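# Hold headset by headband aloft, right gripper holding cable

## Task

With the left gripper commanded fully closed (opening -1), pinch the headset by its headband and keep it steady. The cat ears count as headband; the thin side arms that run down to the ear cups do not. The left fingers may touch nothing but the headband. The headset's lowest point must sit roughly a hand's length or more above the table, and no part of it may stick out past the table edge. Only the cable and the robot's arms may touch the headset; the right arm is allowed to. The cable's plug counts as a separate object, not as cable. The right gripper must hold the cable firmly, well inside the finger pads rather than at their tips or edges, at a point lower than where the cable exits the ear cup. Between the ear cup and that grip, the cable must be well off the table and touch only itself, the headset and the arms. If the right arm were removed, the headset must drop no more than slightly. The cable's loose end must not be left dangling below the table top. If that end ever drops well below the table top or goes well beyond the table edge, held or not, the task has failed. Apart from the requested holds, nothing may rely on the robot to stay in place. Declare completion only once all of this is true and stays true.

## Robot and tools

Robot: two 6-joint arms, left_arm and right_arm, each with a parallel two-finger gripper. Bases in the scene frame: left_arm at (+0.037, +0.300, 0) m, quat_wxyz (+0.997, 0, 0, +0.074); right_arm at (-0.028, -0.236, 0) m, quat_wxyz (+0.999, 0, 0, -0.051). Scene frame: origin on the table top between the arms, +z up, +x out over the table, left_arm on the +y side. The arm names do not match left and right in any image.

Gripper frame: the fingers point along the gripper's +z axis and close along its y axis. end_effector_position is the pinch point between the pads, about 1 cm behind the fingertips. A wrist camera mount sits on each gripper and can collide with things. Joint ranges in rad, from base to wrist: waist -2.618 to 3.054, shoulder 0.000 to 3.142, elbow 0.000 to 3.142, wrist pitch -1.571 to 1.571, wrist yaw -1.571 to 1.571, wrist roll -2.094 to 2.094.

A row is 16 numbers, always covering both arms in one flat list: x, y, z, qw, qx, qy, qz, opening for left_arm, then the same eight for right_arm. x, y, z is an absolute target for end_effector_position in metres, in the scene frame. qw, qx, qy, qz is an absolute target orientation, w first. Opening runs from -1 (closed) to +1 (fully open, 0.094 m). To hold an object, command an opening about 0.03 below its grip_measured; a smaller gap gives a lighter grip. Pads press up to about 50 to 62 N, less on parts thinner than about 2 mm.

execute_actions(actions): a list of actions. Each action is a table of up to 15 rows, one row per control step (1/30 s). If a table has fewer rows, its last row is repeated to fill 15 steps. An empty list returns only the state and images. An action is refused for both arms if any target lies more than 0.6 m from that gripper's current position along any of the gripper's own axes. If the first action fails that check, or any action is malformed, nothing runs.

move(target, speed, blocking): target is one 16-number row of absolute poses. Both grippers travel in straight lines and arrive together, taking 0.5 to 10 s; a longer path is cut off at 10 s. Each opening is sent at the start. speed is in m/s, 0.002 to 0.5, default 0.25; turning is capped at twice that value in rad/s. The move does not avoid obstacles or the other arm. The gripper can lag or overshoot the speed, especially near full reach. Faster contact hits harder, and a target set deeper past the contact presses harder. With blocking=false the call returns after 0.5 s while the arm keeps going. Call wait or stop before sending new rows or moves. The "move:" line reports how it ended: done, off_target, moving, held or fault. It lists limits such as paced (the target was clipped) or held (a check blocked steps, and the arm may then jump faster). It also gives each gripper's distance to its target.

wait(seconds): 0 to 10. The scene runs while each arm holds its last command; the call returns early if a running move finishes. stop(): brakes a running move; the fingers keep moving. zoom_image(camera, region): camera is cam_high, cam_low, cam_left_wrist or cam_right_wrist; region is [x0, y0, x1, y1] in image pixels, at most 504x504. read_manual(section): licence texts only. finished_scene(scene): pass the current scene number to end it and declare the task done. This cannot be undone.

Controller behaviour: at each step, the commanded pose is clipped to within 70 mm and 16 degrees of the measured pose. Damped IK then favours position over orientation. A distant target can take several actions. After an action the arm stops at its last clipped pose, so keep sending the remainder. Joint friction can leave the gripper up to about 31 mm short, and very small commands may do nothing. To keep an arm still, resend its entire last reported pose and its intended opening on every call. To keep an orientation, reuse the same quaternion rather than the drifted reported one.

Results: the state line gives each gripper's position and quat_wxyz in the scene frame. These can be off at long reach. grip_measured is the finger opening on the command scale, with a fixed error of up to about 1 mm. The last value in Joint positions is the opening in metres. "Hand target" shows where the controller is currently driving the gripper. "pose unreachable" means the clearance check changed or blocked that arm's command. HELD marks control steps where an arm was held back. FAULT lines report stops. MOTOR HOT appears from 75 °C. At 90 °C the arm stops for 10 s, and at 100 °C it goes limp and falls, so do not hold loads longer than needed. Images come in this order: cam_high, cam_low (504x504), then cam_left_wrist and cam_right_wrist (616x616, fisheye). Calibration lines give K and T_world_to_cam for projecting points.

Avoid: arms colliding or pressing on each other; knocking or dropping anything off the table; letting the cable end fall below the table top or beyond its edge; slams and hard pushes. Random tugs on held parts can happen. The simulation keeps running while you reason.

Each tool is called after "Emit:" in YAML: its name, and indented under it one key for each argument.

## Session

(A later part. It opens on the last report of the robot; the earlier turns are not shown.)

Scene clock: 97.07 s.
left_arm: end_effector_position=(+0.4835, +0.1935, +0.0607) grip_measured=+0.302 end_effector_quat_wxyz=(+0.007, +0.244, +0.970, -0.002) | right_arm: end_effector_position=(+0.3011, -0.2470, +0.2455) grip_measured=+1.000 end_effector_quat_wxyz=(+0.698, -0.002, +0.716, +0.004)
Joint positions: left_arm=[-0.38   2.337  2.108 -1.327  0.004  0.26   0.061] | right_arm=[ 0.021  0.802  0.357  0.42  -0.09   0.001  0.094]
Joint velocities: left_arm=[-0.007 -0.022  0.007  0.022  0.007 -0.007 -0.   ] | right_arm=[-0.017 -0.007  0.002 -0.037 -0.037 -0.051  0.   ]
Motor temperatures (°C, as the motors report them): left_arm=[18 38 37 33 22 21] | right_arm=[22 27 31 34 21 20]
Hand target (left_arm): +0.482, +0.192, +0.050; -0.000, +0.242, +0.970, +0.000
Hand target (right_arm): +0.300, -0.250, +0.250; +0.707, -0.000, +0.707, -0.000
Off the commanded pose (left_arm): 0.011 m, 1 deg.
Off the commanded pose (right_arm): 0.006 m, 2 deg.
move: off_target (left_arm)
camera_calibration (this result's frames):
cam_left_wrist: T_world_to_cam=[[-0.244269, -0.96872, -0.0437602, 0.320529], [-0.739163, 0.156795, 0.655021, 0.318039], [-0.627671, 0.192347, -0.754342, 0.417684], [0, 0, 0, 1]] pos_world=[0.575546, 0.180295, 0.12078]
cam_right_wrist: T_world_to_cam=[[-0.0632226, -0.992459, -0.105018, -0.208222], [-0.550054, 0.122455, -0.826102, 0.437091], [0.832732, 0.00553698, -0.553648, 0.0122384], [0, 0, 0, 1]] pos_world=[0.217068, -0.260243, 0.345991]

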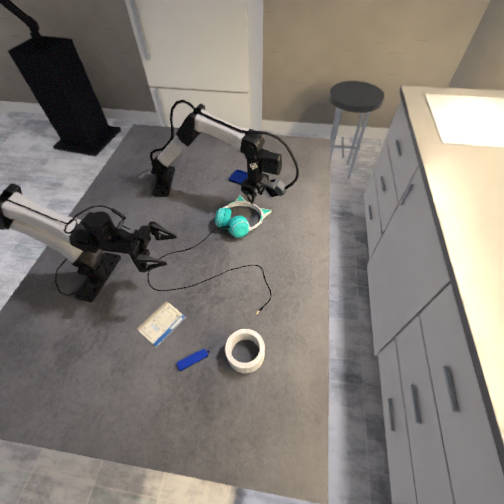

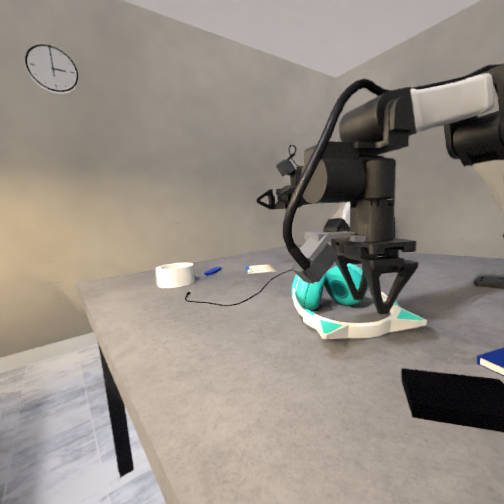

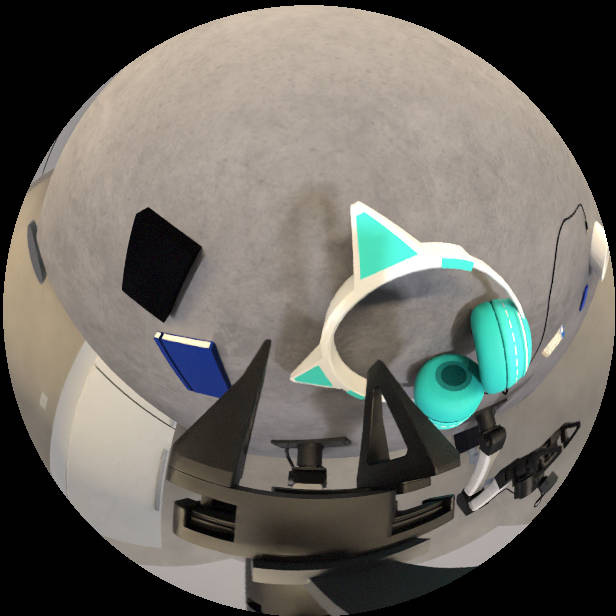

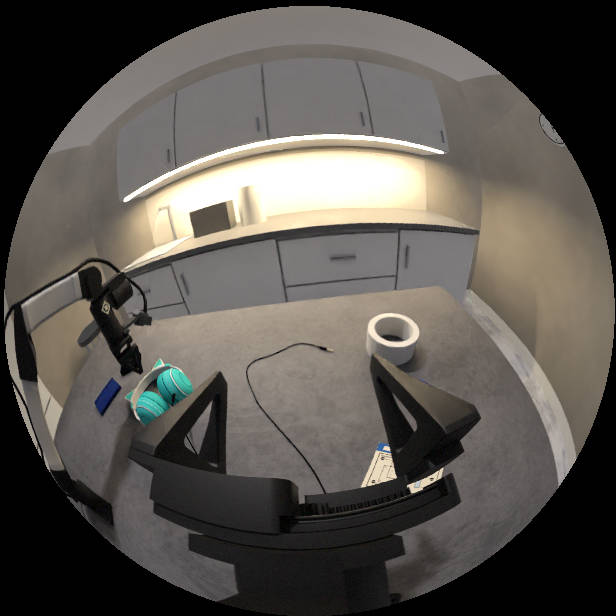

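Emit:
move:
  target: [0.483, 0.192, 0.012, 0, 0.2419, 0.9703, 0, 0.3, 0.3, -0.25, 0.25, 0.707, 0.0, 0.707, 0.0, 1]
  speed: 0.04

Emit:
zoom_image:
  camera: "cam_low"
  region: [280, 220, 440, 350]

Scene clock: 105.87 s.
left_arm: end_effector_position=(+0.4850, +0.1931, +0.0240) grip_measured=+0.302 end_effector_quat_wxyz=(+0.009, +0.244, +0.970, -0.002) | right_arm: end_effector_position=(+0.3011, -0.2470, +0.2455) grip_measured=+1.000 end_effector_quat_wxyz=(+0.698, -0.002, +0.716, +0.004)
Joint positions: left_arm=[-0.38   2.352  1.989 -1.19   0.004  0.259  0.061] | right_arm=[ 0.021  0.802  0.357  0.42  -0.09   0.001  0.094]
Joint velocities: left_arm=[-0.012 -0.012 -0.007 -0.022 -0.081  0.037  0.   ] | right_arm=[ 0.007  0.007 -0.022  0.007  0.007 -0.051  0.   ]
Motor temperatures (°C, as the motors report them): left_arm=[18 40 37 32 22 21] | right_arm=[22 27 31 35 21 20]
Hand target (left_arm): +0.482, +0.192, +0.012; -0.000, +0.242, +0.970, -0.000
Hand target (right_arm): +0.300, -0.250, +0.250; +0.707, -0.000, +0.707, -0.000
Off the commanded pose (left_arm): 0.012 m, 1 deg.
Off the commanded pose (right_arm): 0.006 m, 2 deg.
move: off_target (left_arm)
camera_calibration (this result's frames):
cam_left_wrist: T_world_to_cam=[[-0.243786, -0.96884, -0.0437909, 0.318736], [-0.74092, 0.15692, 0.653003, 0.34419], [-0.625784, 0.191638, -0.756088, 0.390343], [0, 0, 0, 1]] pos_world=[0.576991, 0.179989, 0.0843343]
cam_right_wrist: T_world_to_cam=[[-0.0632226, -0.992459, -0.105018, -0.208222], [-0.550054, 0.122455, -0.826102, 0.437091], [0.832732, 0.00553698, -0.553648, 0.0122384], [0, 0, 0, 1]] pos_world=[0.217068, -0.260243, 0.345991]

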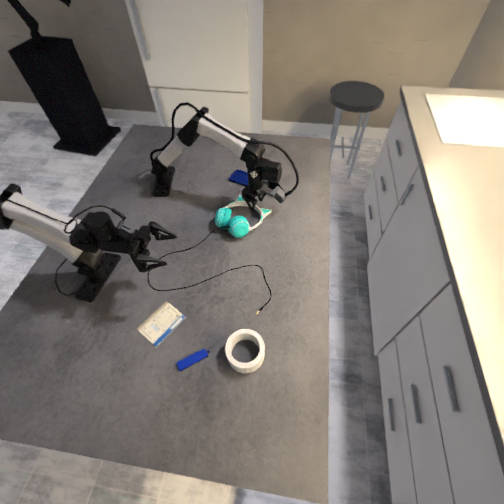

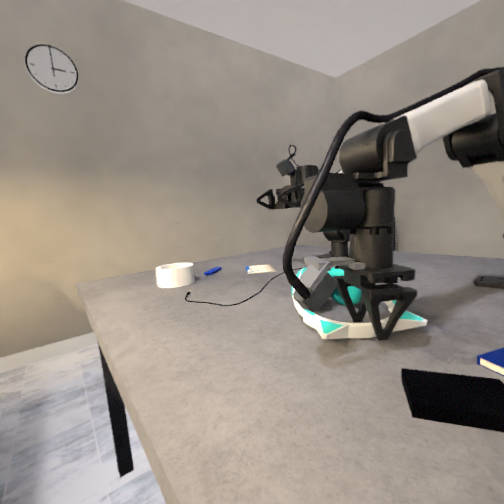

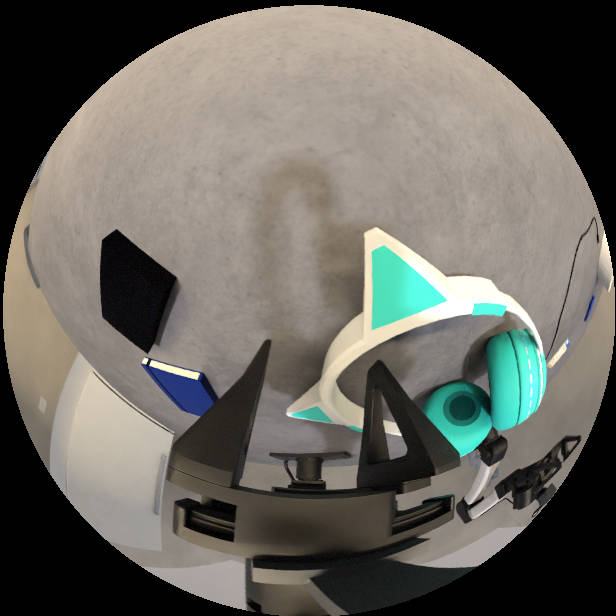

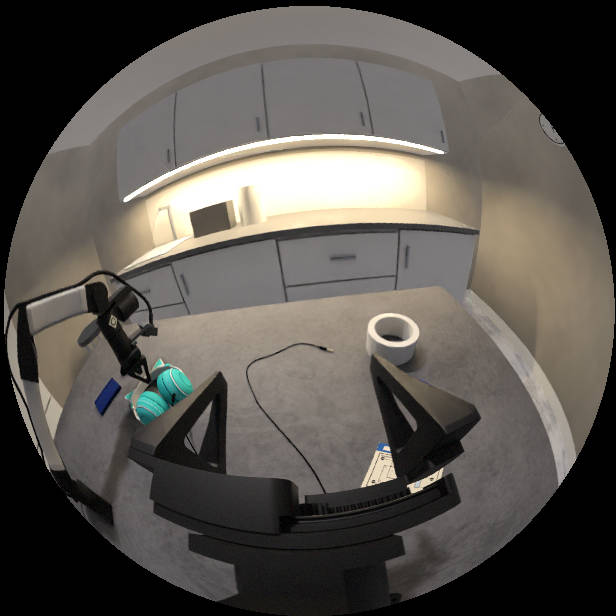

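Region (280, 220, 440, 350) of cam_low's 504x504 image, scaled by 3.150, with more detail than that image has; it fills the top 410 rows of this view, and the rest is white.

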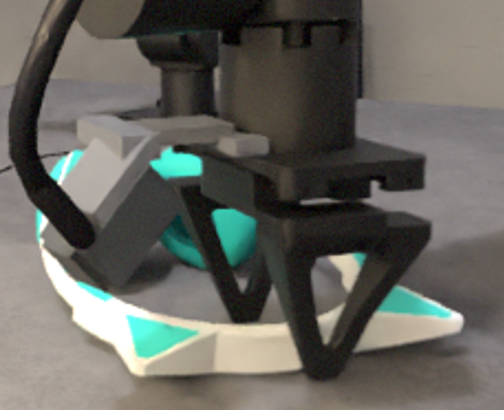

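Emit:
move:
  target: [0.485, 0.193, 0.022, 0, 0.2419, 0.9703, 0, -1, 0.3, -0.25, 0.25, 0.707, 0.0, 0.707, 0.0, 1]
  speed: 0.03

Scene clock: 110.43 s.
left_arm: end_effector_position=(+0.4851, +0.1922, +0.0257) grip_measured=-0.845 end_effector_quat_wxyz=(+0.008, +0.243, +0.970, -0.003) | right_arm: end_effector_position=(+0.3011, -0.2470, +0.2455) grip_measured=+1.000 end_effector_quat_wxyz=(+0.698, -0.002, +0.716, +0.004)
Joint positions: left_arm=[-0.381  2.353  1.998 -1.198  0.007  0.257  0.007] | right_arm=[ 0.021  0.802  0.357  0.42  -0.09   0.001  0.094]
Joint velocities: left_arm=[ 0.022 -0.007  0.007 -0.022  0.022 -0.066  0.001] | right_arm=[-0.007 -0.007  0.002 -0.051  0.007 -0.022  0.   ]
Motor temperatures (°C, as the motors report them): left_arm=[18 41 36 32 22 21] | right_arm=[22 27 31 35 21 20]
Hand target (left_arm): +0.485, +0.193, +0.022; +0.000, +0.242, +0.970, -0.000
Hand target (right_arm): +0.300, -0.250, +0.250; +0.707, -0.000, +0.707, -0.000
Off the commanded pose (left_arm): 0.004 m, 1 deg.
Off the commanded pose (right_arm): 0.006 m, 2 deg.
move: done
camera_calibration (this result's frames):
cam_left_wrist: T_world_to_cam=[[-0.24205, -0.96941, -0.0406879, 0.317126], [-0.74025, 0.157396, 0.653648, 0.342825], [-0.627249, 0.188335, -0.755704, 0.393166], [0, 0, 0, 1]] pos_world=[0.57715, 0.179419, 0.0859331]
cam_right_wrist: T_world_to_cam=[[-0.0632226, -0.992459, -0.105018, -0.208222], [-0.550054, 0.122455, -0.826102, 0.437091], [0.832732, 0.00553698, -0.553648, 0.0122384], [0, 0, 0, 1]] pos_world=[0.217068, -0.260243, 0.345991]

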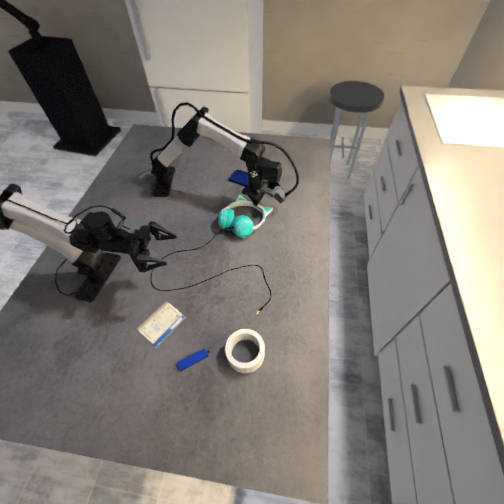

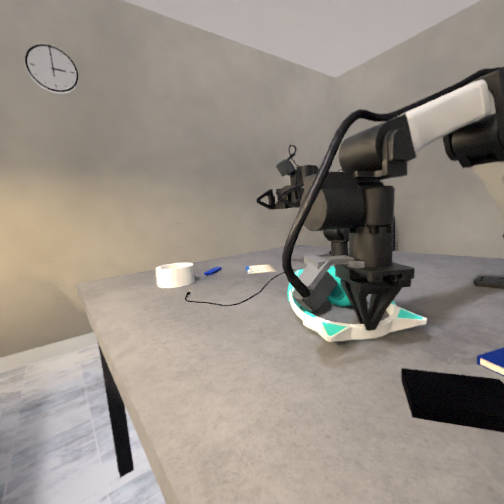

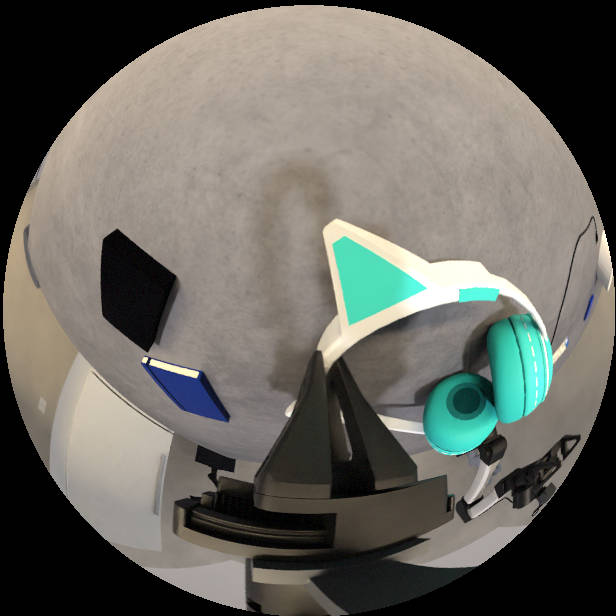

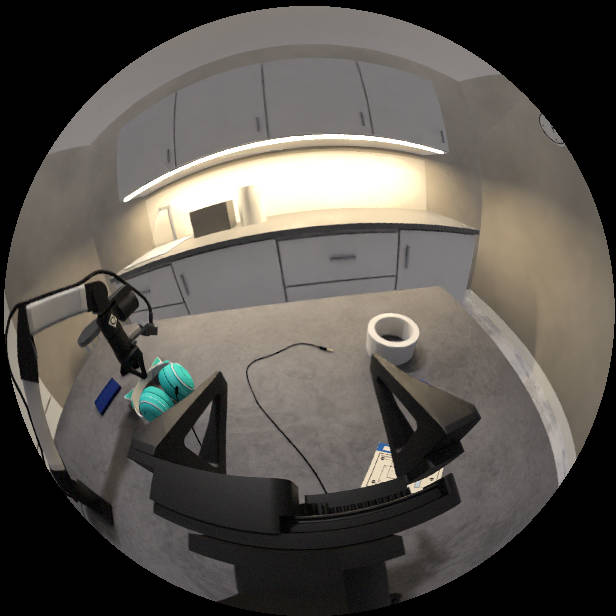

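Emit:
move:
  target: [0.485, 0.193, 0.11, 0, 0.2419, 0.9703, 0, -1, 0.3, -0.25, 0.25, 0.707, 0.0, 0.707, 0.0, 1]
  speed: 0.06

Scene clock: 115.00 s.
left_arm: end_effector_position=(+0.4887, +0.1953, +0.1061) grip_measured=-0.845 end_effector_quat_wxyz=(+0.008, +0.243, +0.970, +0.008) | right_arm: end_effector_position=(+0.3011, -0.2470, +0.2455) grip_measured=+1.000 end_effector_quat_wxyz=(+0.698, -0.002, +0.716, +0.004)
Joint positions: left_arm=[-0.381  2.399  2.398 -1.553 -0.016  0.257  0.007] | right_arm=[ 0.021  0.802  0.357  0.42  -0.09   0.001  0.094]
Joint velocities: left_arm=[-0.002 -0.002 -0.007 -0.066  0.022  0.037 -0.   ] | right_arm=[-0.032 -0.012 -0.012 -0.037 -0.037  0.037  0.   ]
Motor temperatures (°C, as the motors report them): left_arm=[18 41 37 31 22 21] | right_arm=[22 26 31 35 21 20]
Hand target (left_arm): +0.486, +0.193, +0.110; +0.006, +0.242, +0.970, +0.000
Hand target (right_arm): +0.300, -0.250, +0.250; +0.707, -0.000, +0.707, -0.000
Off the commanded pose (left_arm): 0.006 m, 1 deg.
Off the commanded pose (right_arm): 0.006 m, 2 deg.
joint sent to its limit (left arm) — the command would take joint 4 (wrist pitch) past its lower limit, so that joint was sent only as far as its limit.
move: done
camera_calibration (this result's frames):
cam_left_wrist: T_world_to_cam=[[-0.241395, -0.968369, -0.0631638, 0.326155], [-0.743953, 0.142874, 0.652779, 0.297211], [-0.623107, 0.204569, -0.75491, 0.45033], [0, 0, 0, 1]] pos_world=[0.580447, 0.181251, 0.166547]
cam_right_wrist: T_world_to_cam=[[-0.0632226, -0.992459, -0.105018, -0.208222], [-0.550054, 0.122455, -0.826102, 0.437091], [0.832732, 0.00553698, -0.553648, 0.0122384], [0, 0, 0, 1]] pos_world=[0.217068, -0.260243, 0.345991]

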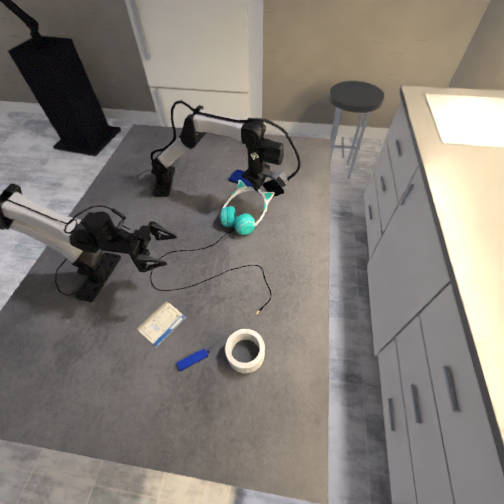

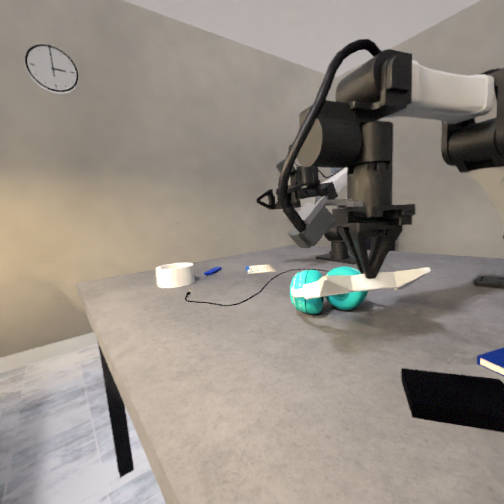

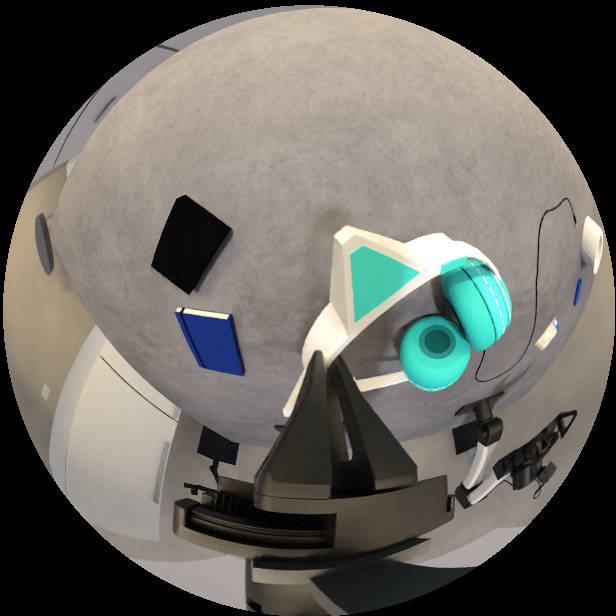

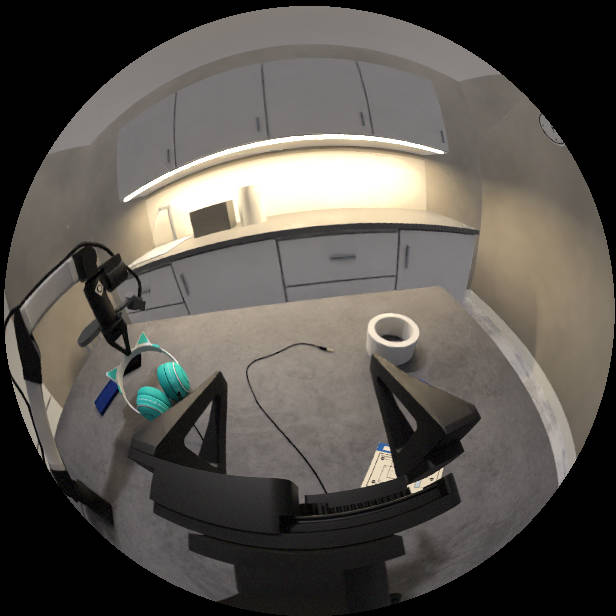

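Emit:
move:
  target: [0.47, 0.17, 0.22, 0.1, 0.24, 0.965, 0, -1, 0.3, -0.25, 0.25, 0.707, 0.0, 0.707, 0.0, 1]
  speed: 0.06

Scene clock: 130.50 s.
left_arm: end_effector_position=(+0.4750, +0.1741, +0.2123) grip_measured=-0.984 end_effector_quat_wxyz=(+0.130, +0.238, +0.962, +0.006) | right_arm: end_effector_position=(+0.3011, -0.2470, +0.2455) grip_measured=+1.000 end_effector_quat_wxyz=(+0.698, -0.002, +0.716, +0.004)
Joint positions: left_arm=[-0.436  2.175  2.427 -1.562 -0.023  0.2    0.001] | right_arm=[ 0.021  0.802  0.357  0.42  -0.09   0.001  0.094]
Joint velocities: left_arm=[-0.002 -0.002  0.012 -0.022 -0.051 -0.037 -0.001] | right_arm=[ 0.007 -0.012  0.002  0.037  0.037  0.022  0.   ]
Motor temperatures (°C, as the motors report them): left_arm=[18 44 38 30 22 21] | right_arm=[22 26 31 35 21 20]
Hand target (left_arm): +0.472, +0.170, +0.219; +0.134, +0.238, +0.962, +0.001
Hand target (right_arm): +0.300, -0.250, +0.250; +0.707, -0.000, +0.707, -0.000
Off the commanded pose (left_arm): 0.010 m, 4 deg.
Off the commanded pose (right_arm): 0.006 m, 2 deg.
joint sent to its limit (left arm) — the command would take joint 4 (wrist pitch) past its lower limit, so that joint was sent only as far as its limit.
move: off_target (left_arm)
camera_calibration (this result's frames):
cam_left_wrist: T_world_to_cam=[[-0.224542, -0.972842, -0.0562118, 0.300343], [-0.875201, 0.175968, 0.450621, 0.320219], [-0.428491, 0.15038, -0.890944, 0.472159], [0, 0, 0, 1]] pos_world=[0.550011, 0.164834, 0.293253]
cam_right_wrist: T_world_to_cam=[[-0.0632226, -0.992459, -0.105018, -0.208222], [-0.550054, 0.122455, -0.826102, 0.437091], [0.832732, 0.00553698, -0.553648, 0.0122384], [0, 0, 0, 1]] pos_world=[0.217068, -0.260243, 0.345991]

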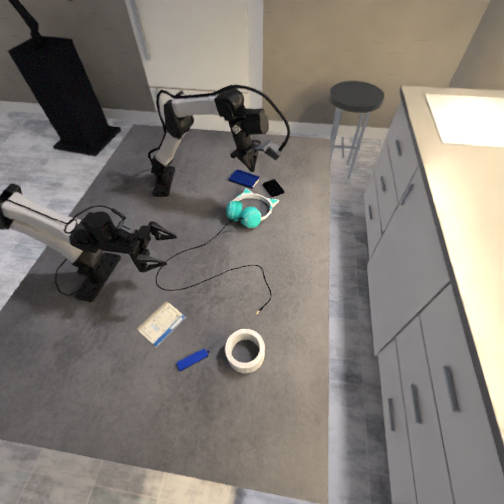

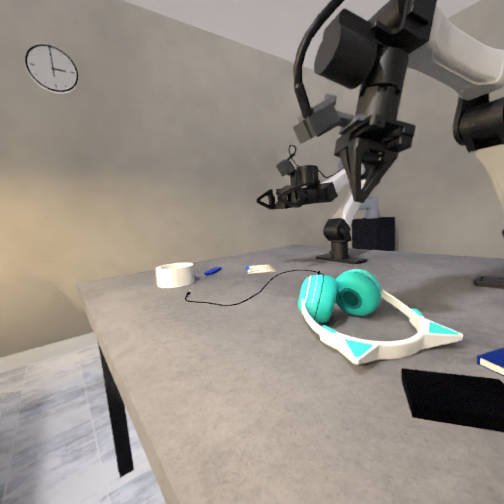

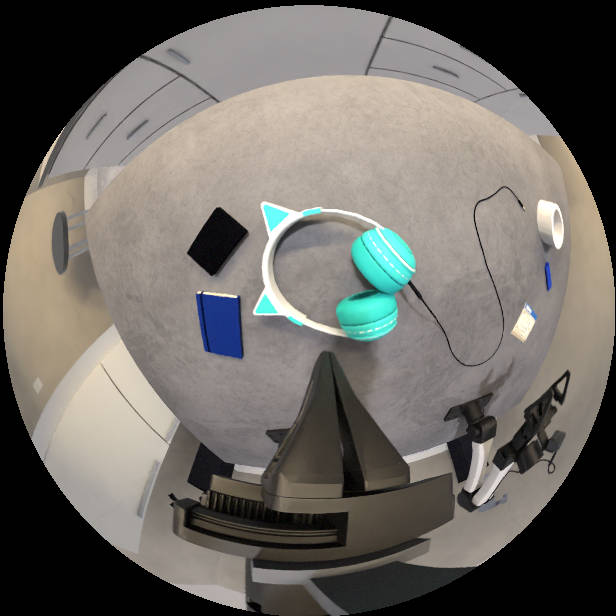

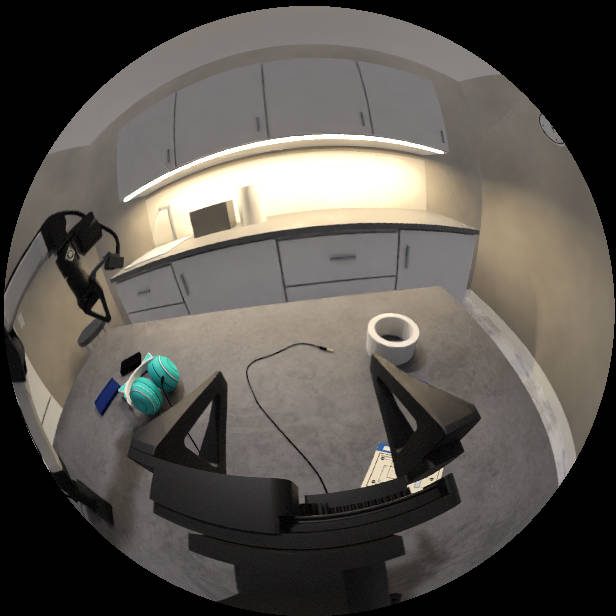

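Emit:
move:
  target: [0.527, 0.238, 0.10, 0, 0.363, 0.932, 0, 1, 0.3, -0.25, 0.25, 0.707, 0.0, 0.707, 0.0, 1]
  speed: 0.2

Scene clock: 182.37 s.
left_arm: end_effector_position=(+0.5244, +0.2370, +0.0983) grip_measured=+1.000 end_effector_quat_wxyz=(+0.034, +0.360, +0.932, +0.006) | right_arm: end_effector_position=(+0.3011, -0.2470, +0.2455) grip_measured=+1.000 end_effector_quat_wxyz=(+0.698, -0.002, +0.716, +0.004)
Joint positions: left_arm=[-0.275  2.515  2.578 -1.565  0.004  0.61   0.094] | right_arm=[ 0.021  0.802  0.357  0.42  -0.09   0.001  0.094]
Joint velocities: left_arm=[ 0.002  0.007 -0.002  0.081 -0.081  0.037  0.   ] | right_arm=[-0.027  0.002  0.012 -0.095 -0.037 -0.022  0.   ]
Motor temperatures (°C, as the motors report them): left_arm=[19 45 39 30 22 21] | right_arm=[22 26 32 37 21 20]
Hand target (left_arm): +0.525, +0.238, +0.100; +0.034, +0.364, +0.931, +0.005
Hand target (right_arm): +0.300, -0.250, +0.250; +0.707, -0.000, +0.707, -0.000
Off the commanded pose (left_arm): 0.003 m, 4 deg.
Off the commanded pose (right_arm): 0.006 m, 2 deg.
joint sent to its limit (left arm) — the command would take joint 4 (wrist pitch) past its lower limit, so that joint was sent only as far as its limit.
move: off_target (left_arm)
camera_calibration (this result's frames):
cam_left_wrist: T_world_to_cam=[[-0.468263, -0.880991, -0.0677127, 0.473336], [-0.714907, 0.332719, 0.614985, 0.266452], [-0.519267, 0.336383, -0.785626, 0.375443], [0, 0, 0, 1]] pos_world=[0.607089, 0.202058, 0.163144]
cam_right_wrist: T_world_to_cam=[[-0.0632226, -0.992459, -0.105018, -0.208222], [-0.550054, 0.122455, -0.826102, 0.437091], [0.832732, 0.00553698, -0.553648, 0.0122384], [0, 0, 0, 1]] pos_world=[0.217068, -0.260243, 0.345991]

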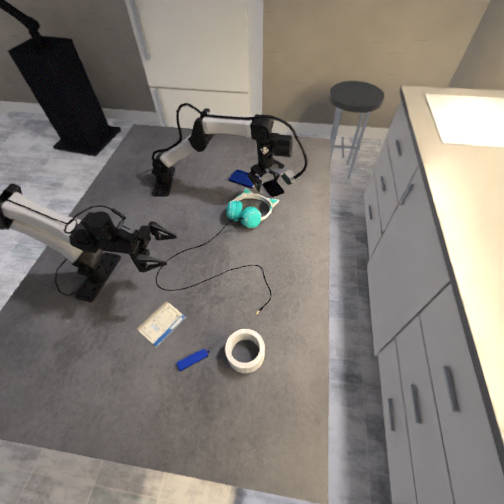

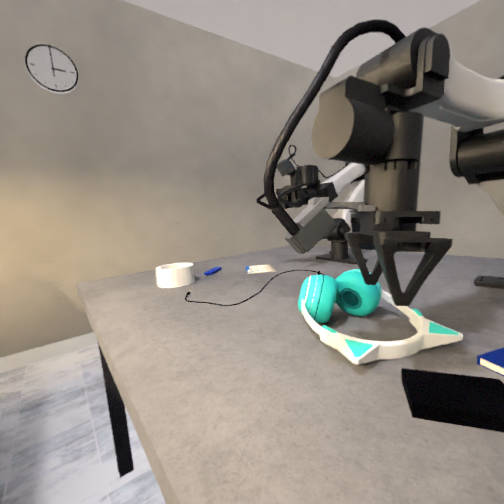

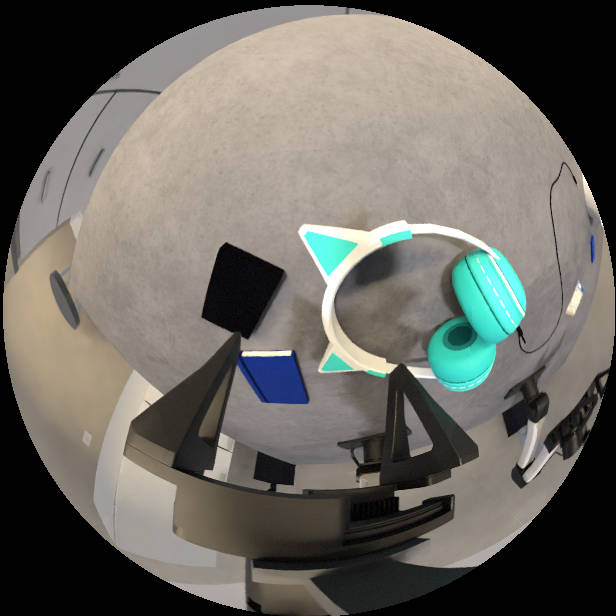

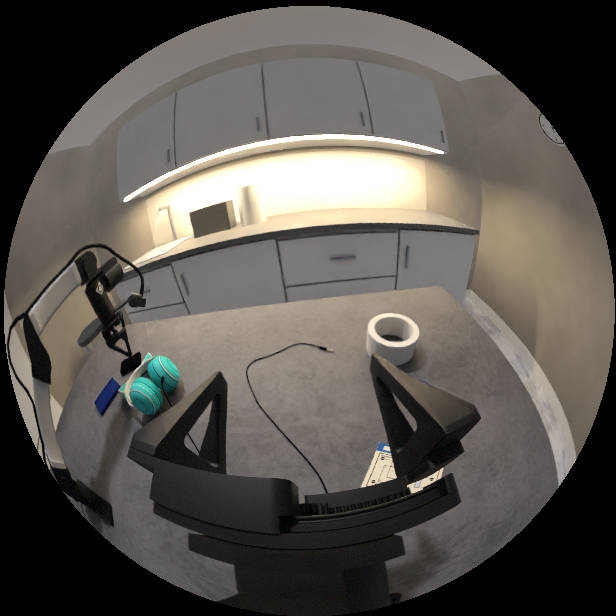

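Emit:
move:
  target: [0.527, 0.238, 0.012, 0, 0.363, 0.932, 0, 0.3, 0.3, -0.25, 0.25, 0.707, 0.0, 0.707, 0.0, 1]
  speed: 0.06

Scene clock: 192.43 s.
left_arm: end_effector_position=(+0.5266, +0.2367, +0.0234) grip_measured=+0.302 end_effector_quat_wxyz=(+0.007, +0.361, +0.932, -0.000) | right_arm: end_effector_position=(+0.3011, -0.2470, +0.2455) grip_measured=+1.000 end_effector_quat_wxyz=(+0.698, -0.002, +0.716, +0.004)
Joint positions: left_arm=[-0.275  2.542  2.329 -1.344  0.004  0.612  0.061] | right_arm=[ 0.021  0.802  0.357  0.42  -0.09   0.001  0.094]
Joint velocities: left_arm=[-0.017  0.002 -0.002 -0.022  0.007  0.051 -0.   ] | right_arm=[-0.002  0.007 -0.022 -0.051 -0.051  0.081  0.   ]
Motor temperatures (°C, as the motors report them): left_arm=[19 47 39 29 22 21] | right_arm=[22 26 32 37 21 20]
Hand target (left_arm): +0.525, +0.238, +0.012; -0.000, +0.363, +0.932, -0.001
Hand target (right_arm): +0.300, -0.250, +0.250; +0.707, -0.000, +0.707, -0.000
Off the commanded pose (left_arm): 0.011 m, 1 deg.
Off the commanded pose (right_arm): 0.006 m, 2 deg.
move: off_target (left_arm)
camera_calibration (this result's frames):
cam_left_wrist: T_world_to_cam=[[-0.473418, -0.879506, -0.0484166, 0.470939], [-0.679793, 0.329858, 0.655038, 0.295383], [-0.560139, 0.34302, -0.754043, 0.337025], [0, 0, 0, 1]] pos_world=[0.612531, 0.201153, 0.0834459]
cam_right_wrist: T_world_to_cam=[[-0.0632226, -0.992459, -0.105018, -0.208222], [-0.550054, 0.122455, -0.826102, 0.437091], [0.832732, 0.00553698, -0.553648, 0.0122384], [0, 0, 0, 1]] pos_world=[0.217068, -0.260243, 0.345991]

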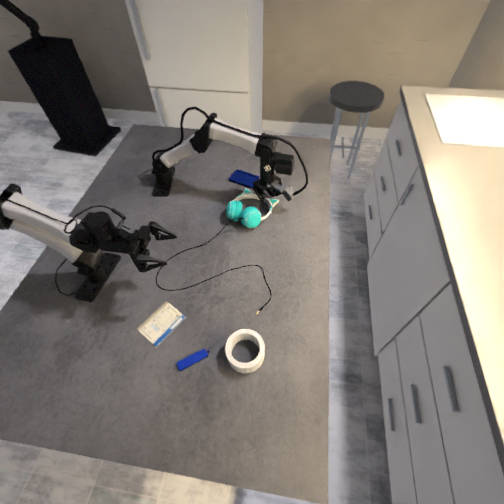

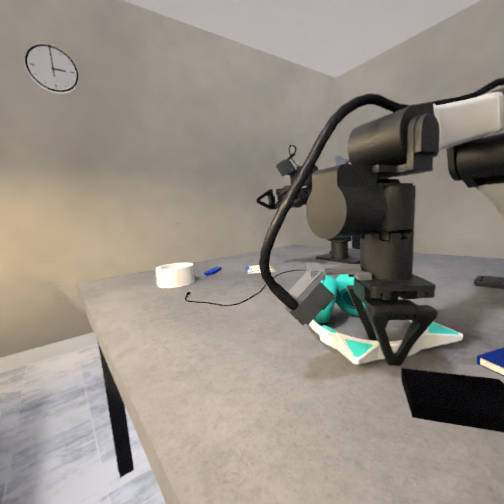

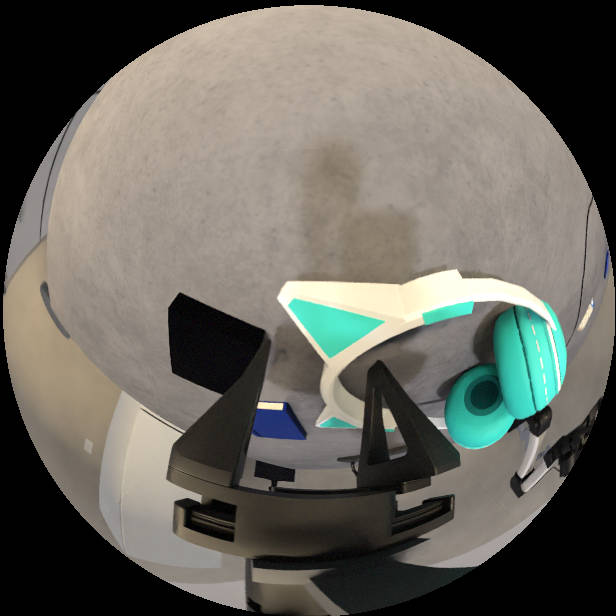

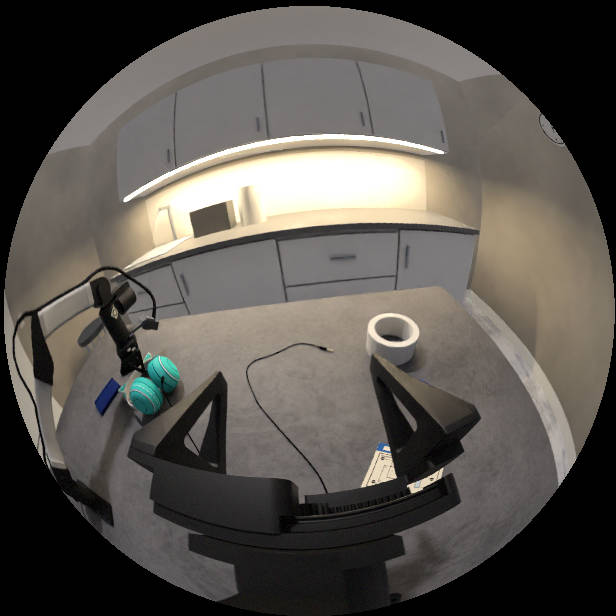

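Emit:
move:
  target: [0.527, 0.237, 0.022, 0, 0.363, 0.932, 0, -1, 0.3, -0.25, 0.25, 0.707, 0.0, 0.707, 0.0, 1]
  speed: 0.03

Scene clock: 196.03 s.
left_arm: end_effector_position=(+0.5264, +0.2357, +0.0285) grip_measured=-0.842 end_effector_quat_wxyz=(+0.008, +0.362, +0.932, -0.003) | right_arm: end_effector_position=(+0.3011, -0.2470, +0.2455) grip_measured=+1.000 end_effector_quat_wxyz=(+0.698, -0.002, +0.716, +0.004)
Joint positions: left_arm=[-0.275  2.542  2.349 -1.363  0.01   0.613  0.007] | right_arm=[ 0.021  0.802  0.357  0.42  -0.09   0.001  0.094]
Joint velocities: left_arm=[ 0.012 -0.012  0.002  0.037  0.022  0.007 -0.001] | right_arm=[0.012 0.002 0.012 0.007 0.022 0.051 0.   ]
Motor temperatures (°C, as the motors report them): left_arm=[19 47 39 29 22 21] | right_arm=[22 26 32 37 21 20]
Hand target (left_arm): +0.527, +0.237, +0.022; +0.000, +0.363, +0.932, +0.000
Hand target (right_arm): +0.300, -0.250, +0.250; +0.707, -0.000, +0.707, -0.000
Off the commanded pose (left_arm): 0.007 m, 1 deg.
Off the commanded pose (right_arm): 0.006 m, 2 deg.
move: done
camera_calibration (this result's frames):
cam_left_wrist: T_world_to_cam=[[-0.474166, -0.879384, -0.0430113, 0.470418], [-0.679504, 0.334451, 0.653006, 0.291112], [-0.559858, 0.33886, -0.756131, 0.342049], [0, 0, 0, 1]] pos_world=[0.612367, 0.200409, 0.0887689]
cam_right_wrist: T_world_to_cam=[[-0.0632226, -0.992459, -0.105018, -0.208222], [-0.550054, 0.122455, -0.826102, 0.437091], [0.832732, 0.00553698, -0.553648, 0.0122384], [0, 0, 0, 1]] pos_world=[0.217068, -0.260243, 0.345991]

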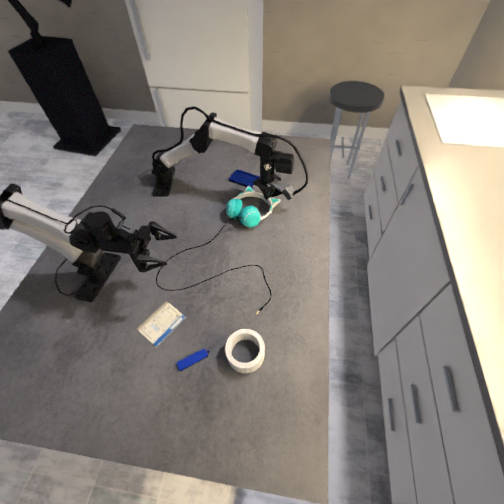

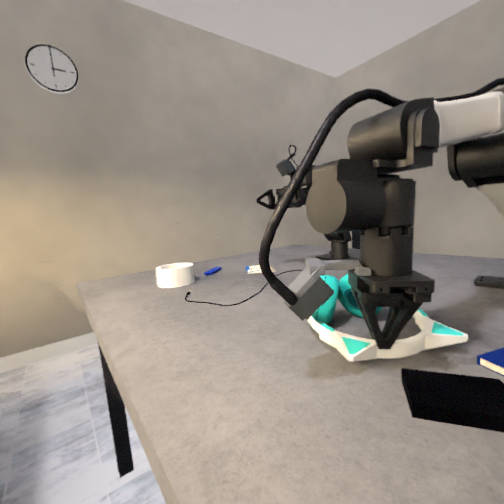

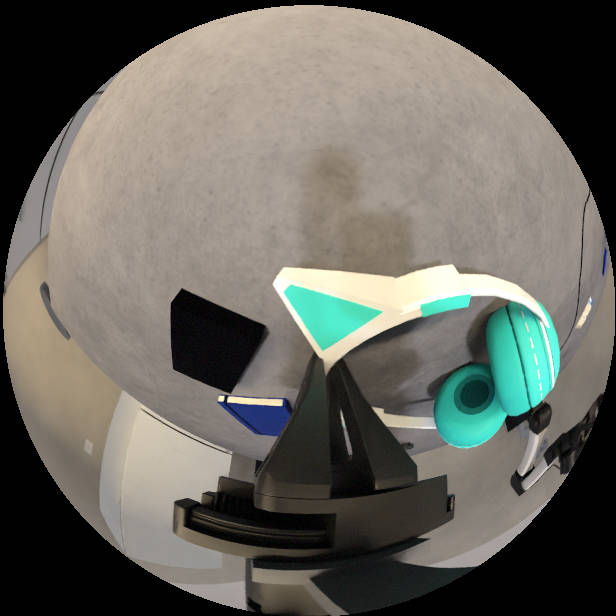

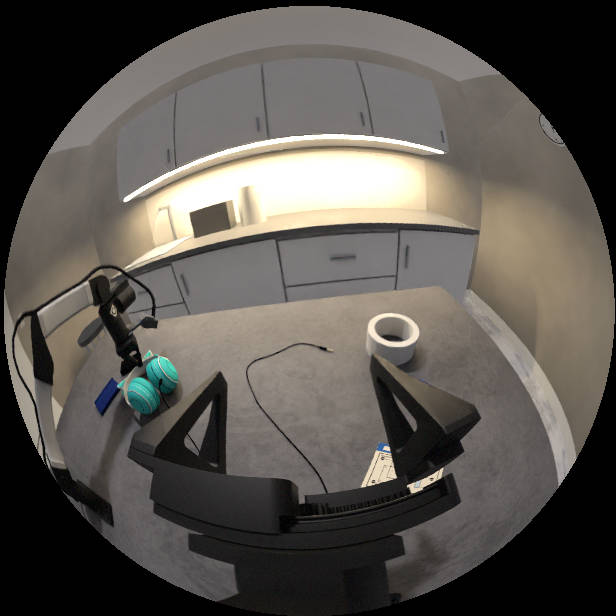

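Emit:
move:
  target: [0.527, 0.237, 0.08, 0, 0.363, 0.932, 0, -1, 0.3, -0.25, 0.25, 0.707, 0.0, 0.707, 0.0, 1]
  speed: 0.04

Scene clock: 200.93 s.
left_arm: end_effector_position=(+0.5312, +0.2388, +0.0642) grip_measured=-0.843 end_effector_quat_wxyz=(+0.012, +0.362, +0.932, +0.009) | right_arm: end_effector_position=(+0.3011, -0.2470, +0.2454) grip_measured=+1.000 end_effector_quat_wxyz=(+0.698, -0.002, +0.716, +0.004)
Joint positions: left_arm=[-0.275  2.601  2.604 -1.546 -0.011  0.613  0.007] | right_arm=[ 0.021  0.802  0.357  0.419 -0.09   0.001  0.094]
Joint velocities: left_arm=[ 0.002 -0.007 -0.002 -0.066 -0.037 -0.022 -0.001] | right_arm=[ 0.002 -0.017  0.002  0.037 -0.081 -0.066  0.   ]
Motor temperatures (°C, as the motors report them): left_arm=[19 48 39 29 22 21] | right_arm=[22 26 32 37 21 20]
Hand target (left_arm): +0.528, +0.237, +0.079; +0.018, +0.363, +0.932, +0.004
Hand target (right_arm): +0.300, -0.250, +0.250; +0.707, -0.000, +0.707, -0.000
Off the commanded pose (left_arm): 0.016 m, 2 deg.
Off the commanded pose (right_arm): 0.006 m, 2 deg.
joint sent to its limit (left arm) — the command would take joint 4 (wrist pitch) past its lower limit, so that joint was sent only as far as its limit.
move: off_target (left_arm)
camera_calibration (this result's frames):
cam_left_wrist: T_world_to_cam=[[-0.472934, -0.878514, -0.0674258, 0.477642], [-0.689545, 0.321393, 0.649026, 0.278661], [-0.548508, 0.35344, -0.757773, 0.361315], [0, 0, 0, 1]] pos_world=[0.616227, 0.202352, 0.125141]
cam_right_wrist: T_world_to_cam=[[-0.0632626, -0.992455, -0.105024, -0.208217], [-0.550368, 0.12248, -0.82589, 0.437061], [0.832522, 0.00555415, -0.553964, 0.012334], [0, 0, 0, 1]] pos_world=[0.217104, -0.260246, 0.345929]

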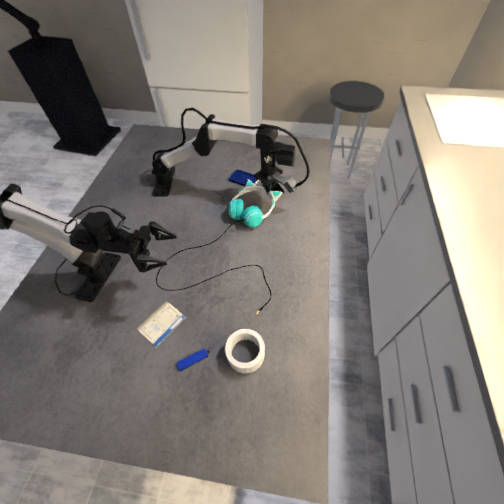

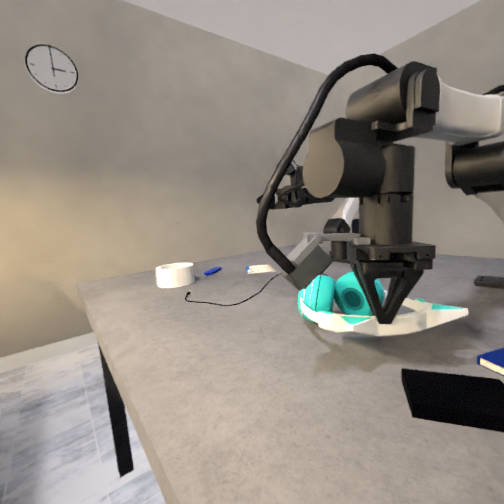

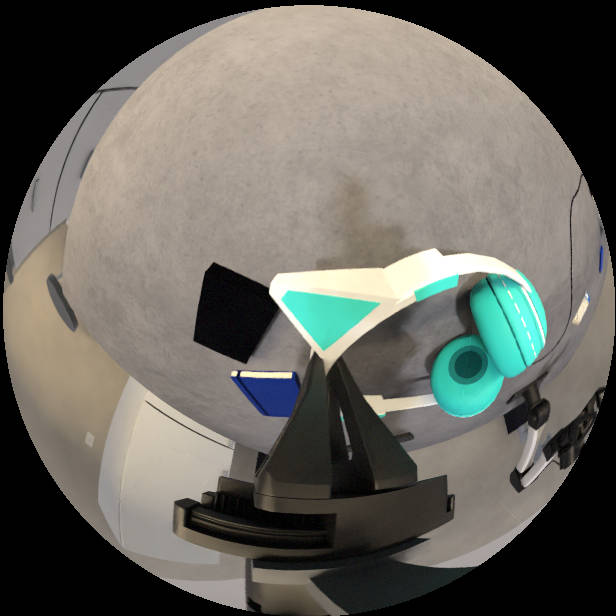

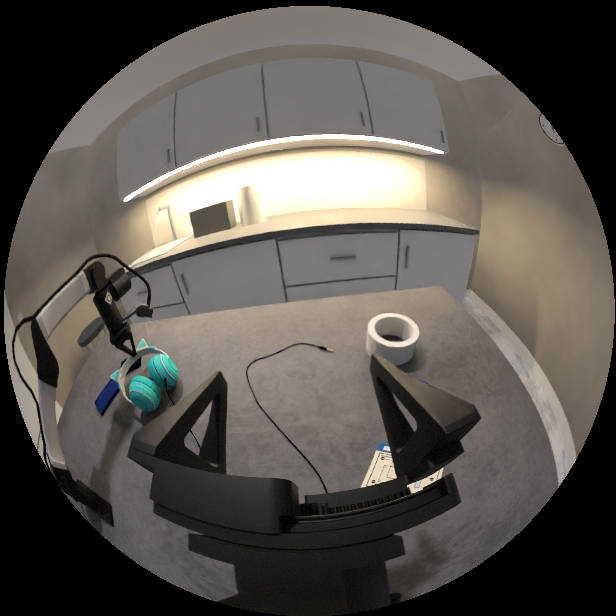

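Emit:
zoom_image:
  camera: "cam_low"
  region: [280, 220, 480, 350]

Region (280, 220, 480, 350) of cam_low's 504x504 image, scaled by 2.520, with more detail than that image has; it fills the top 328 rows of this view, and the rest is white.

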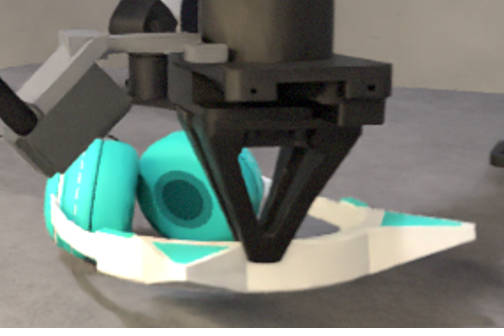

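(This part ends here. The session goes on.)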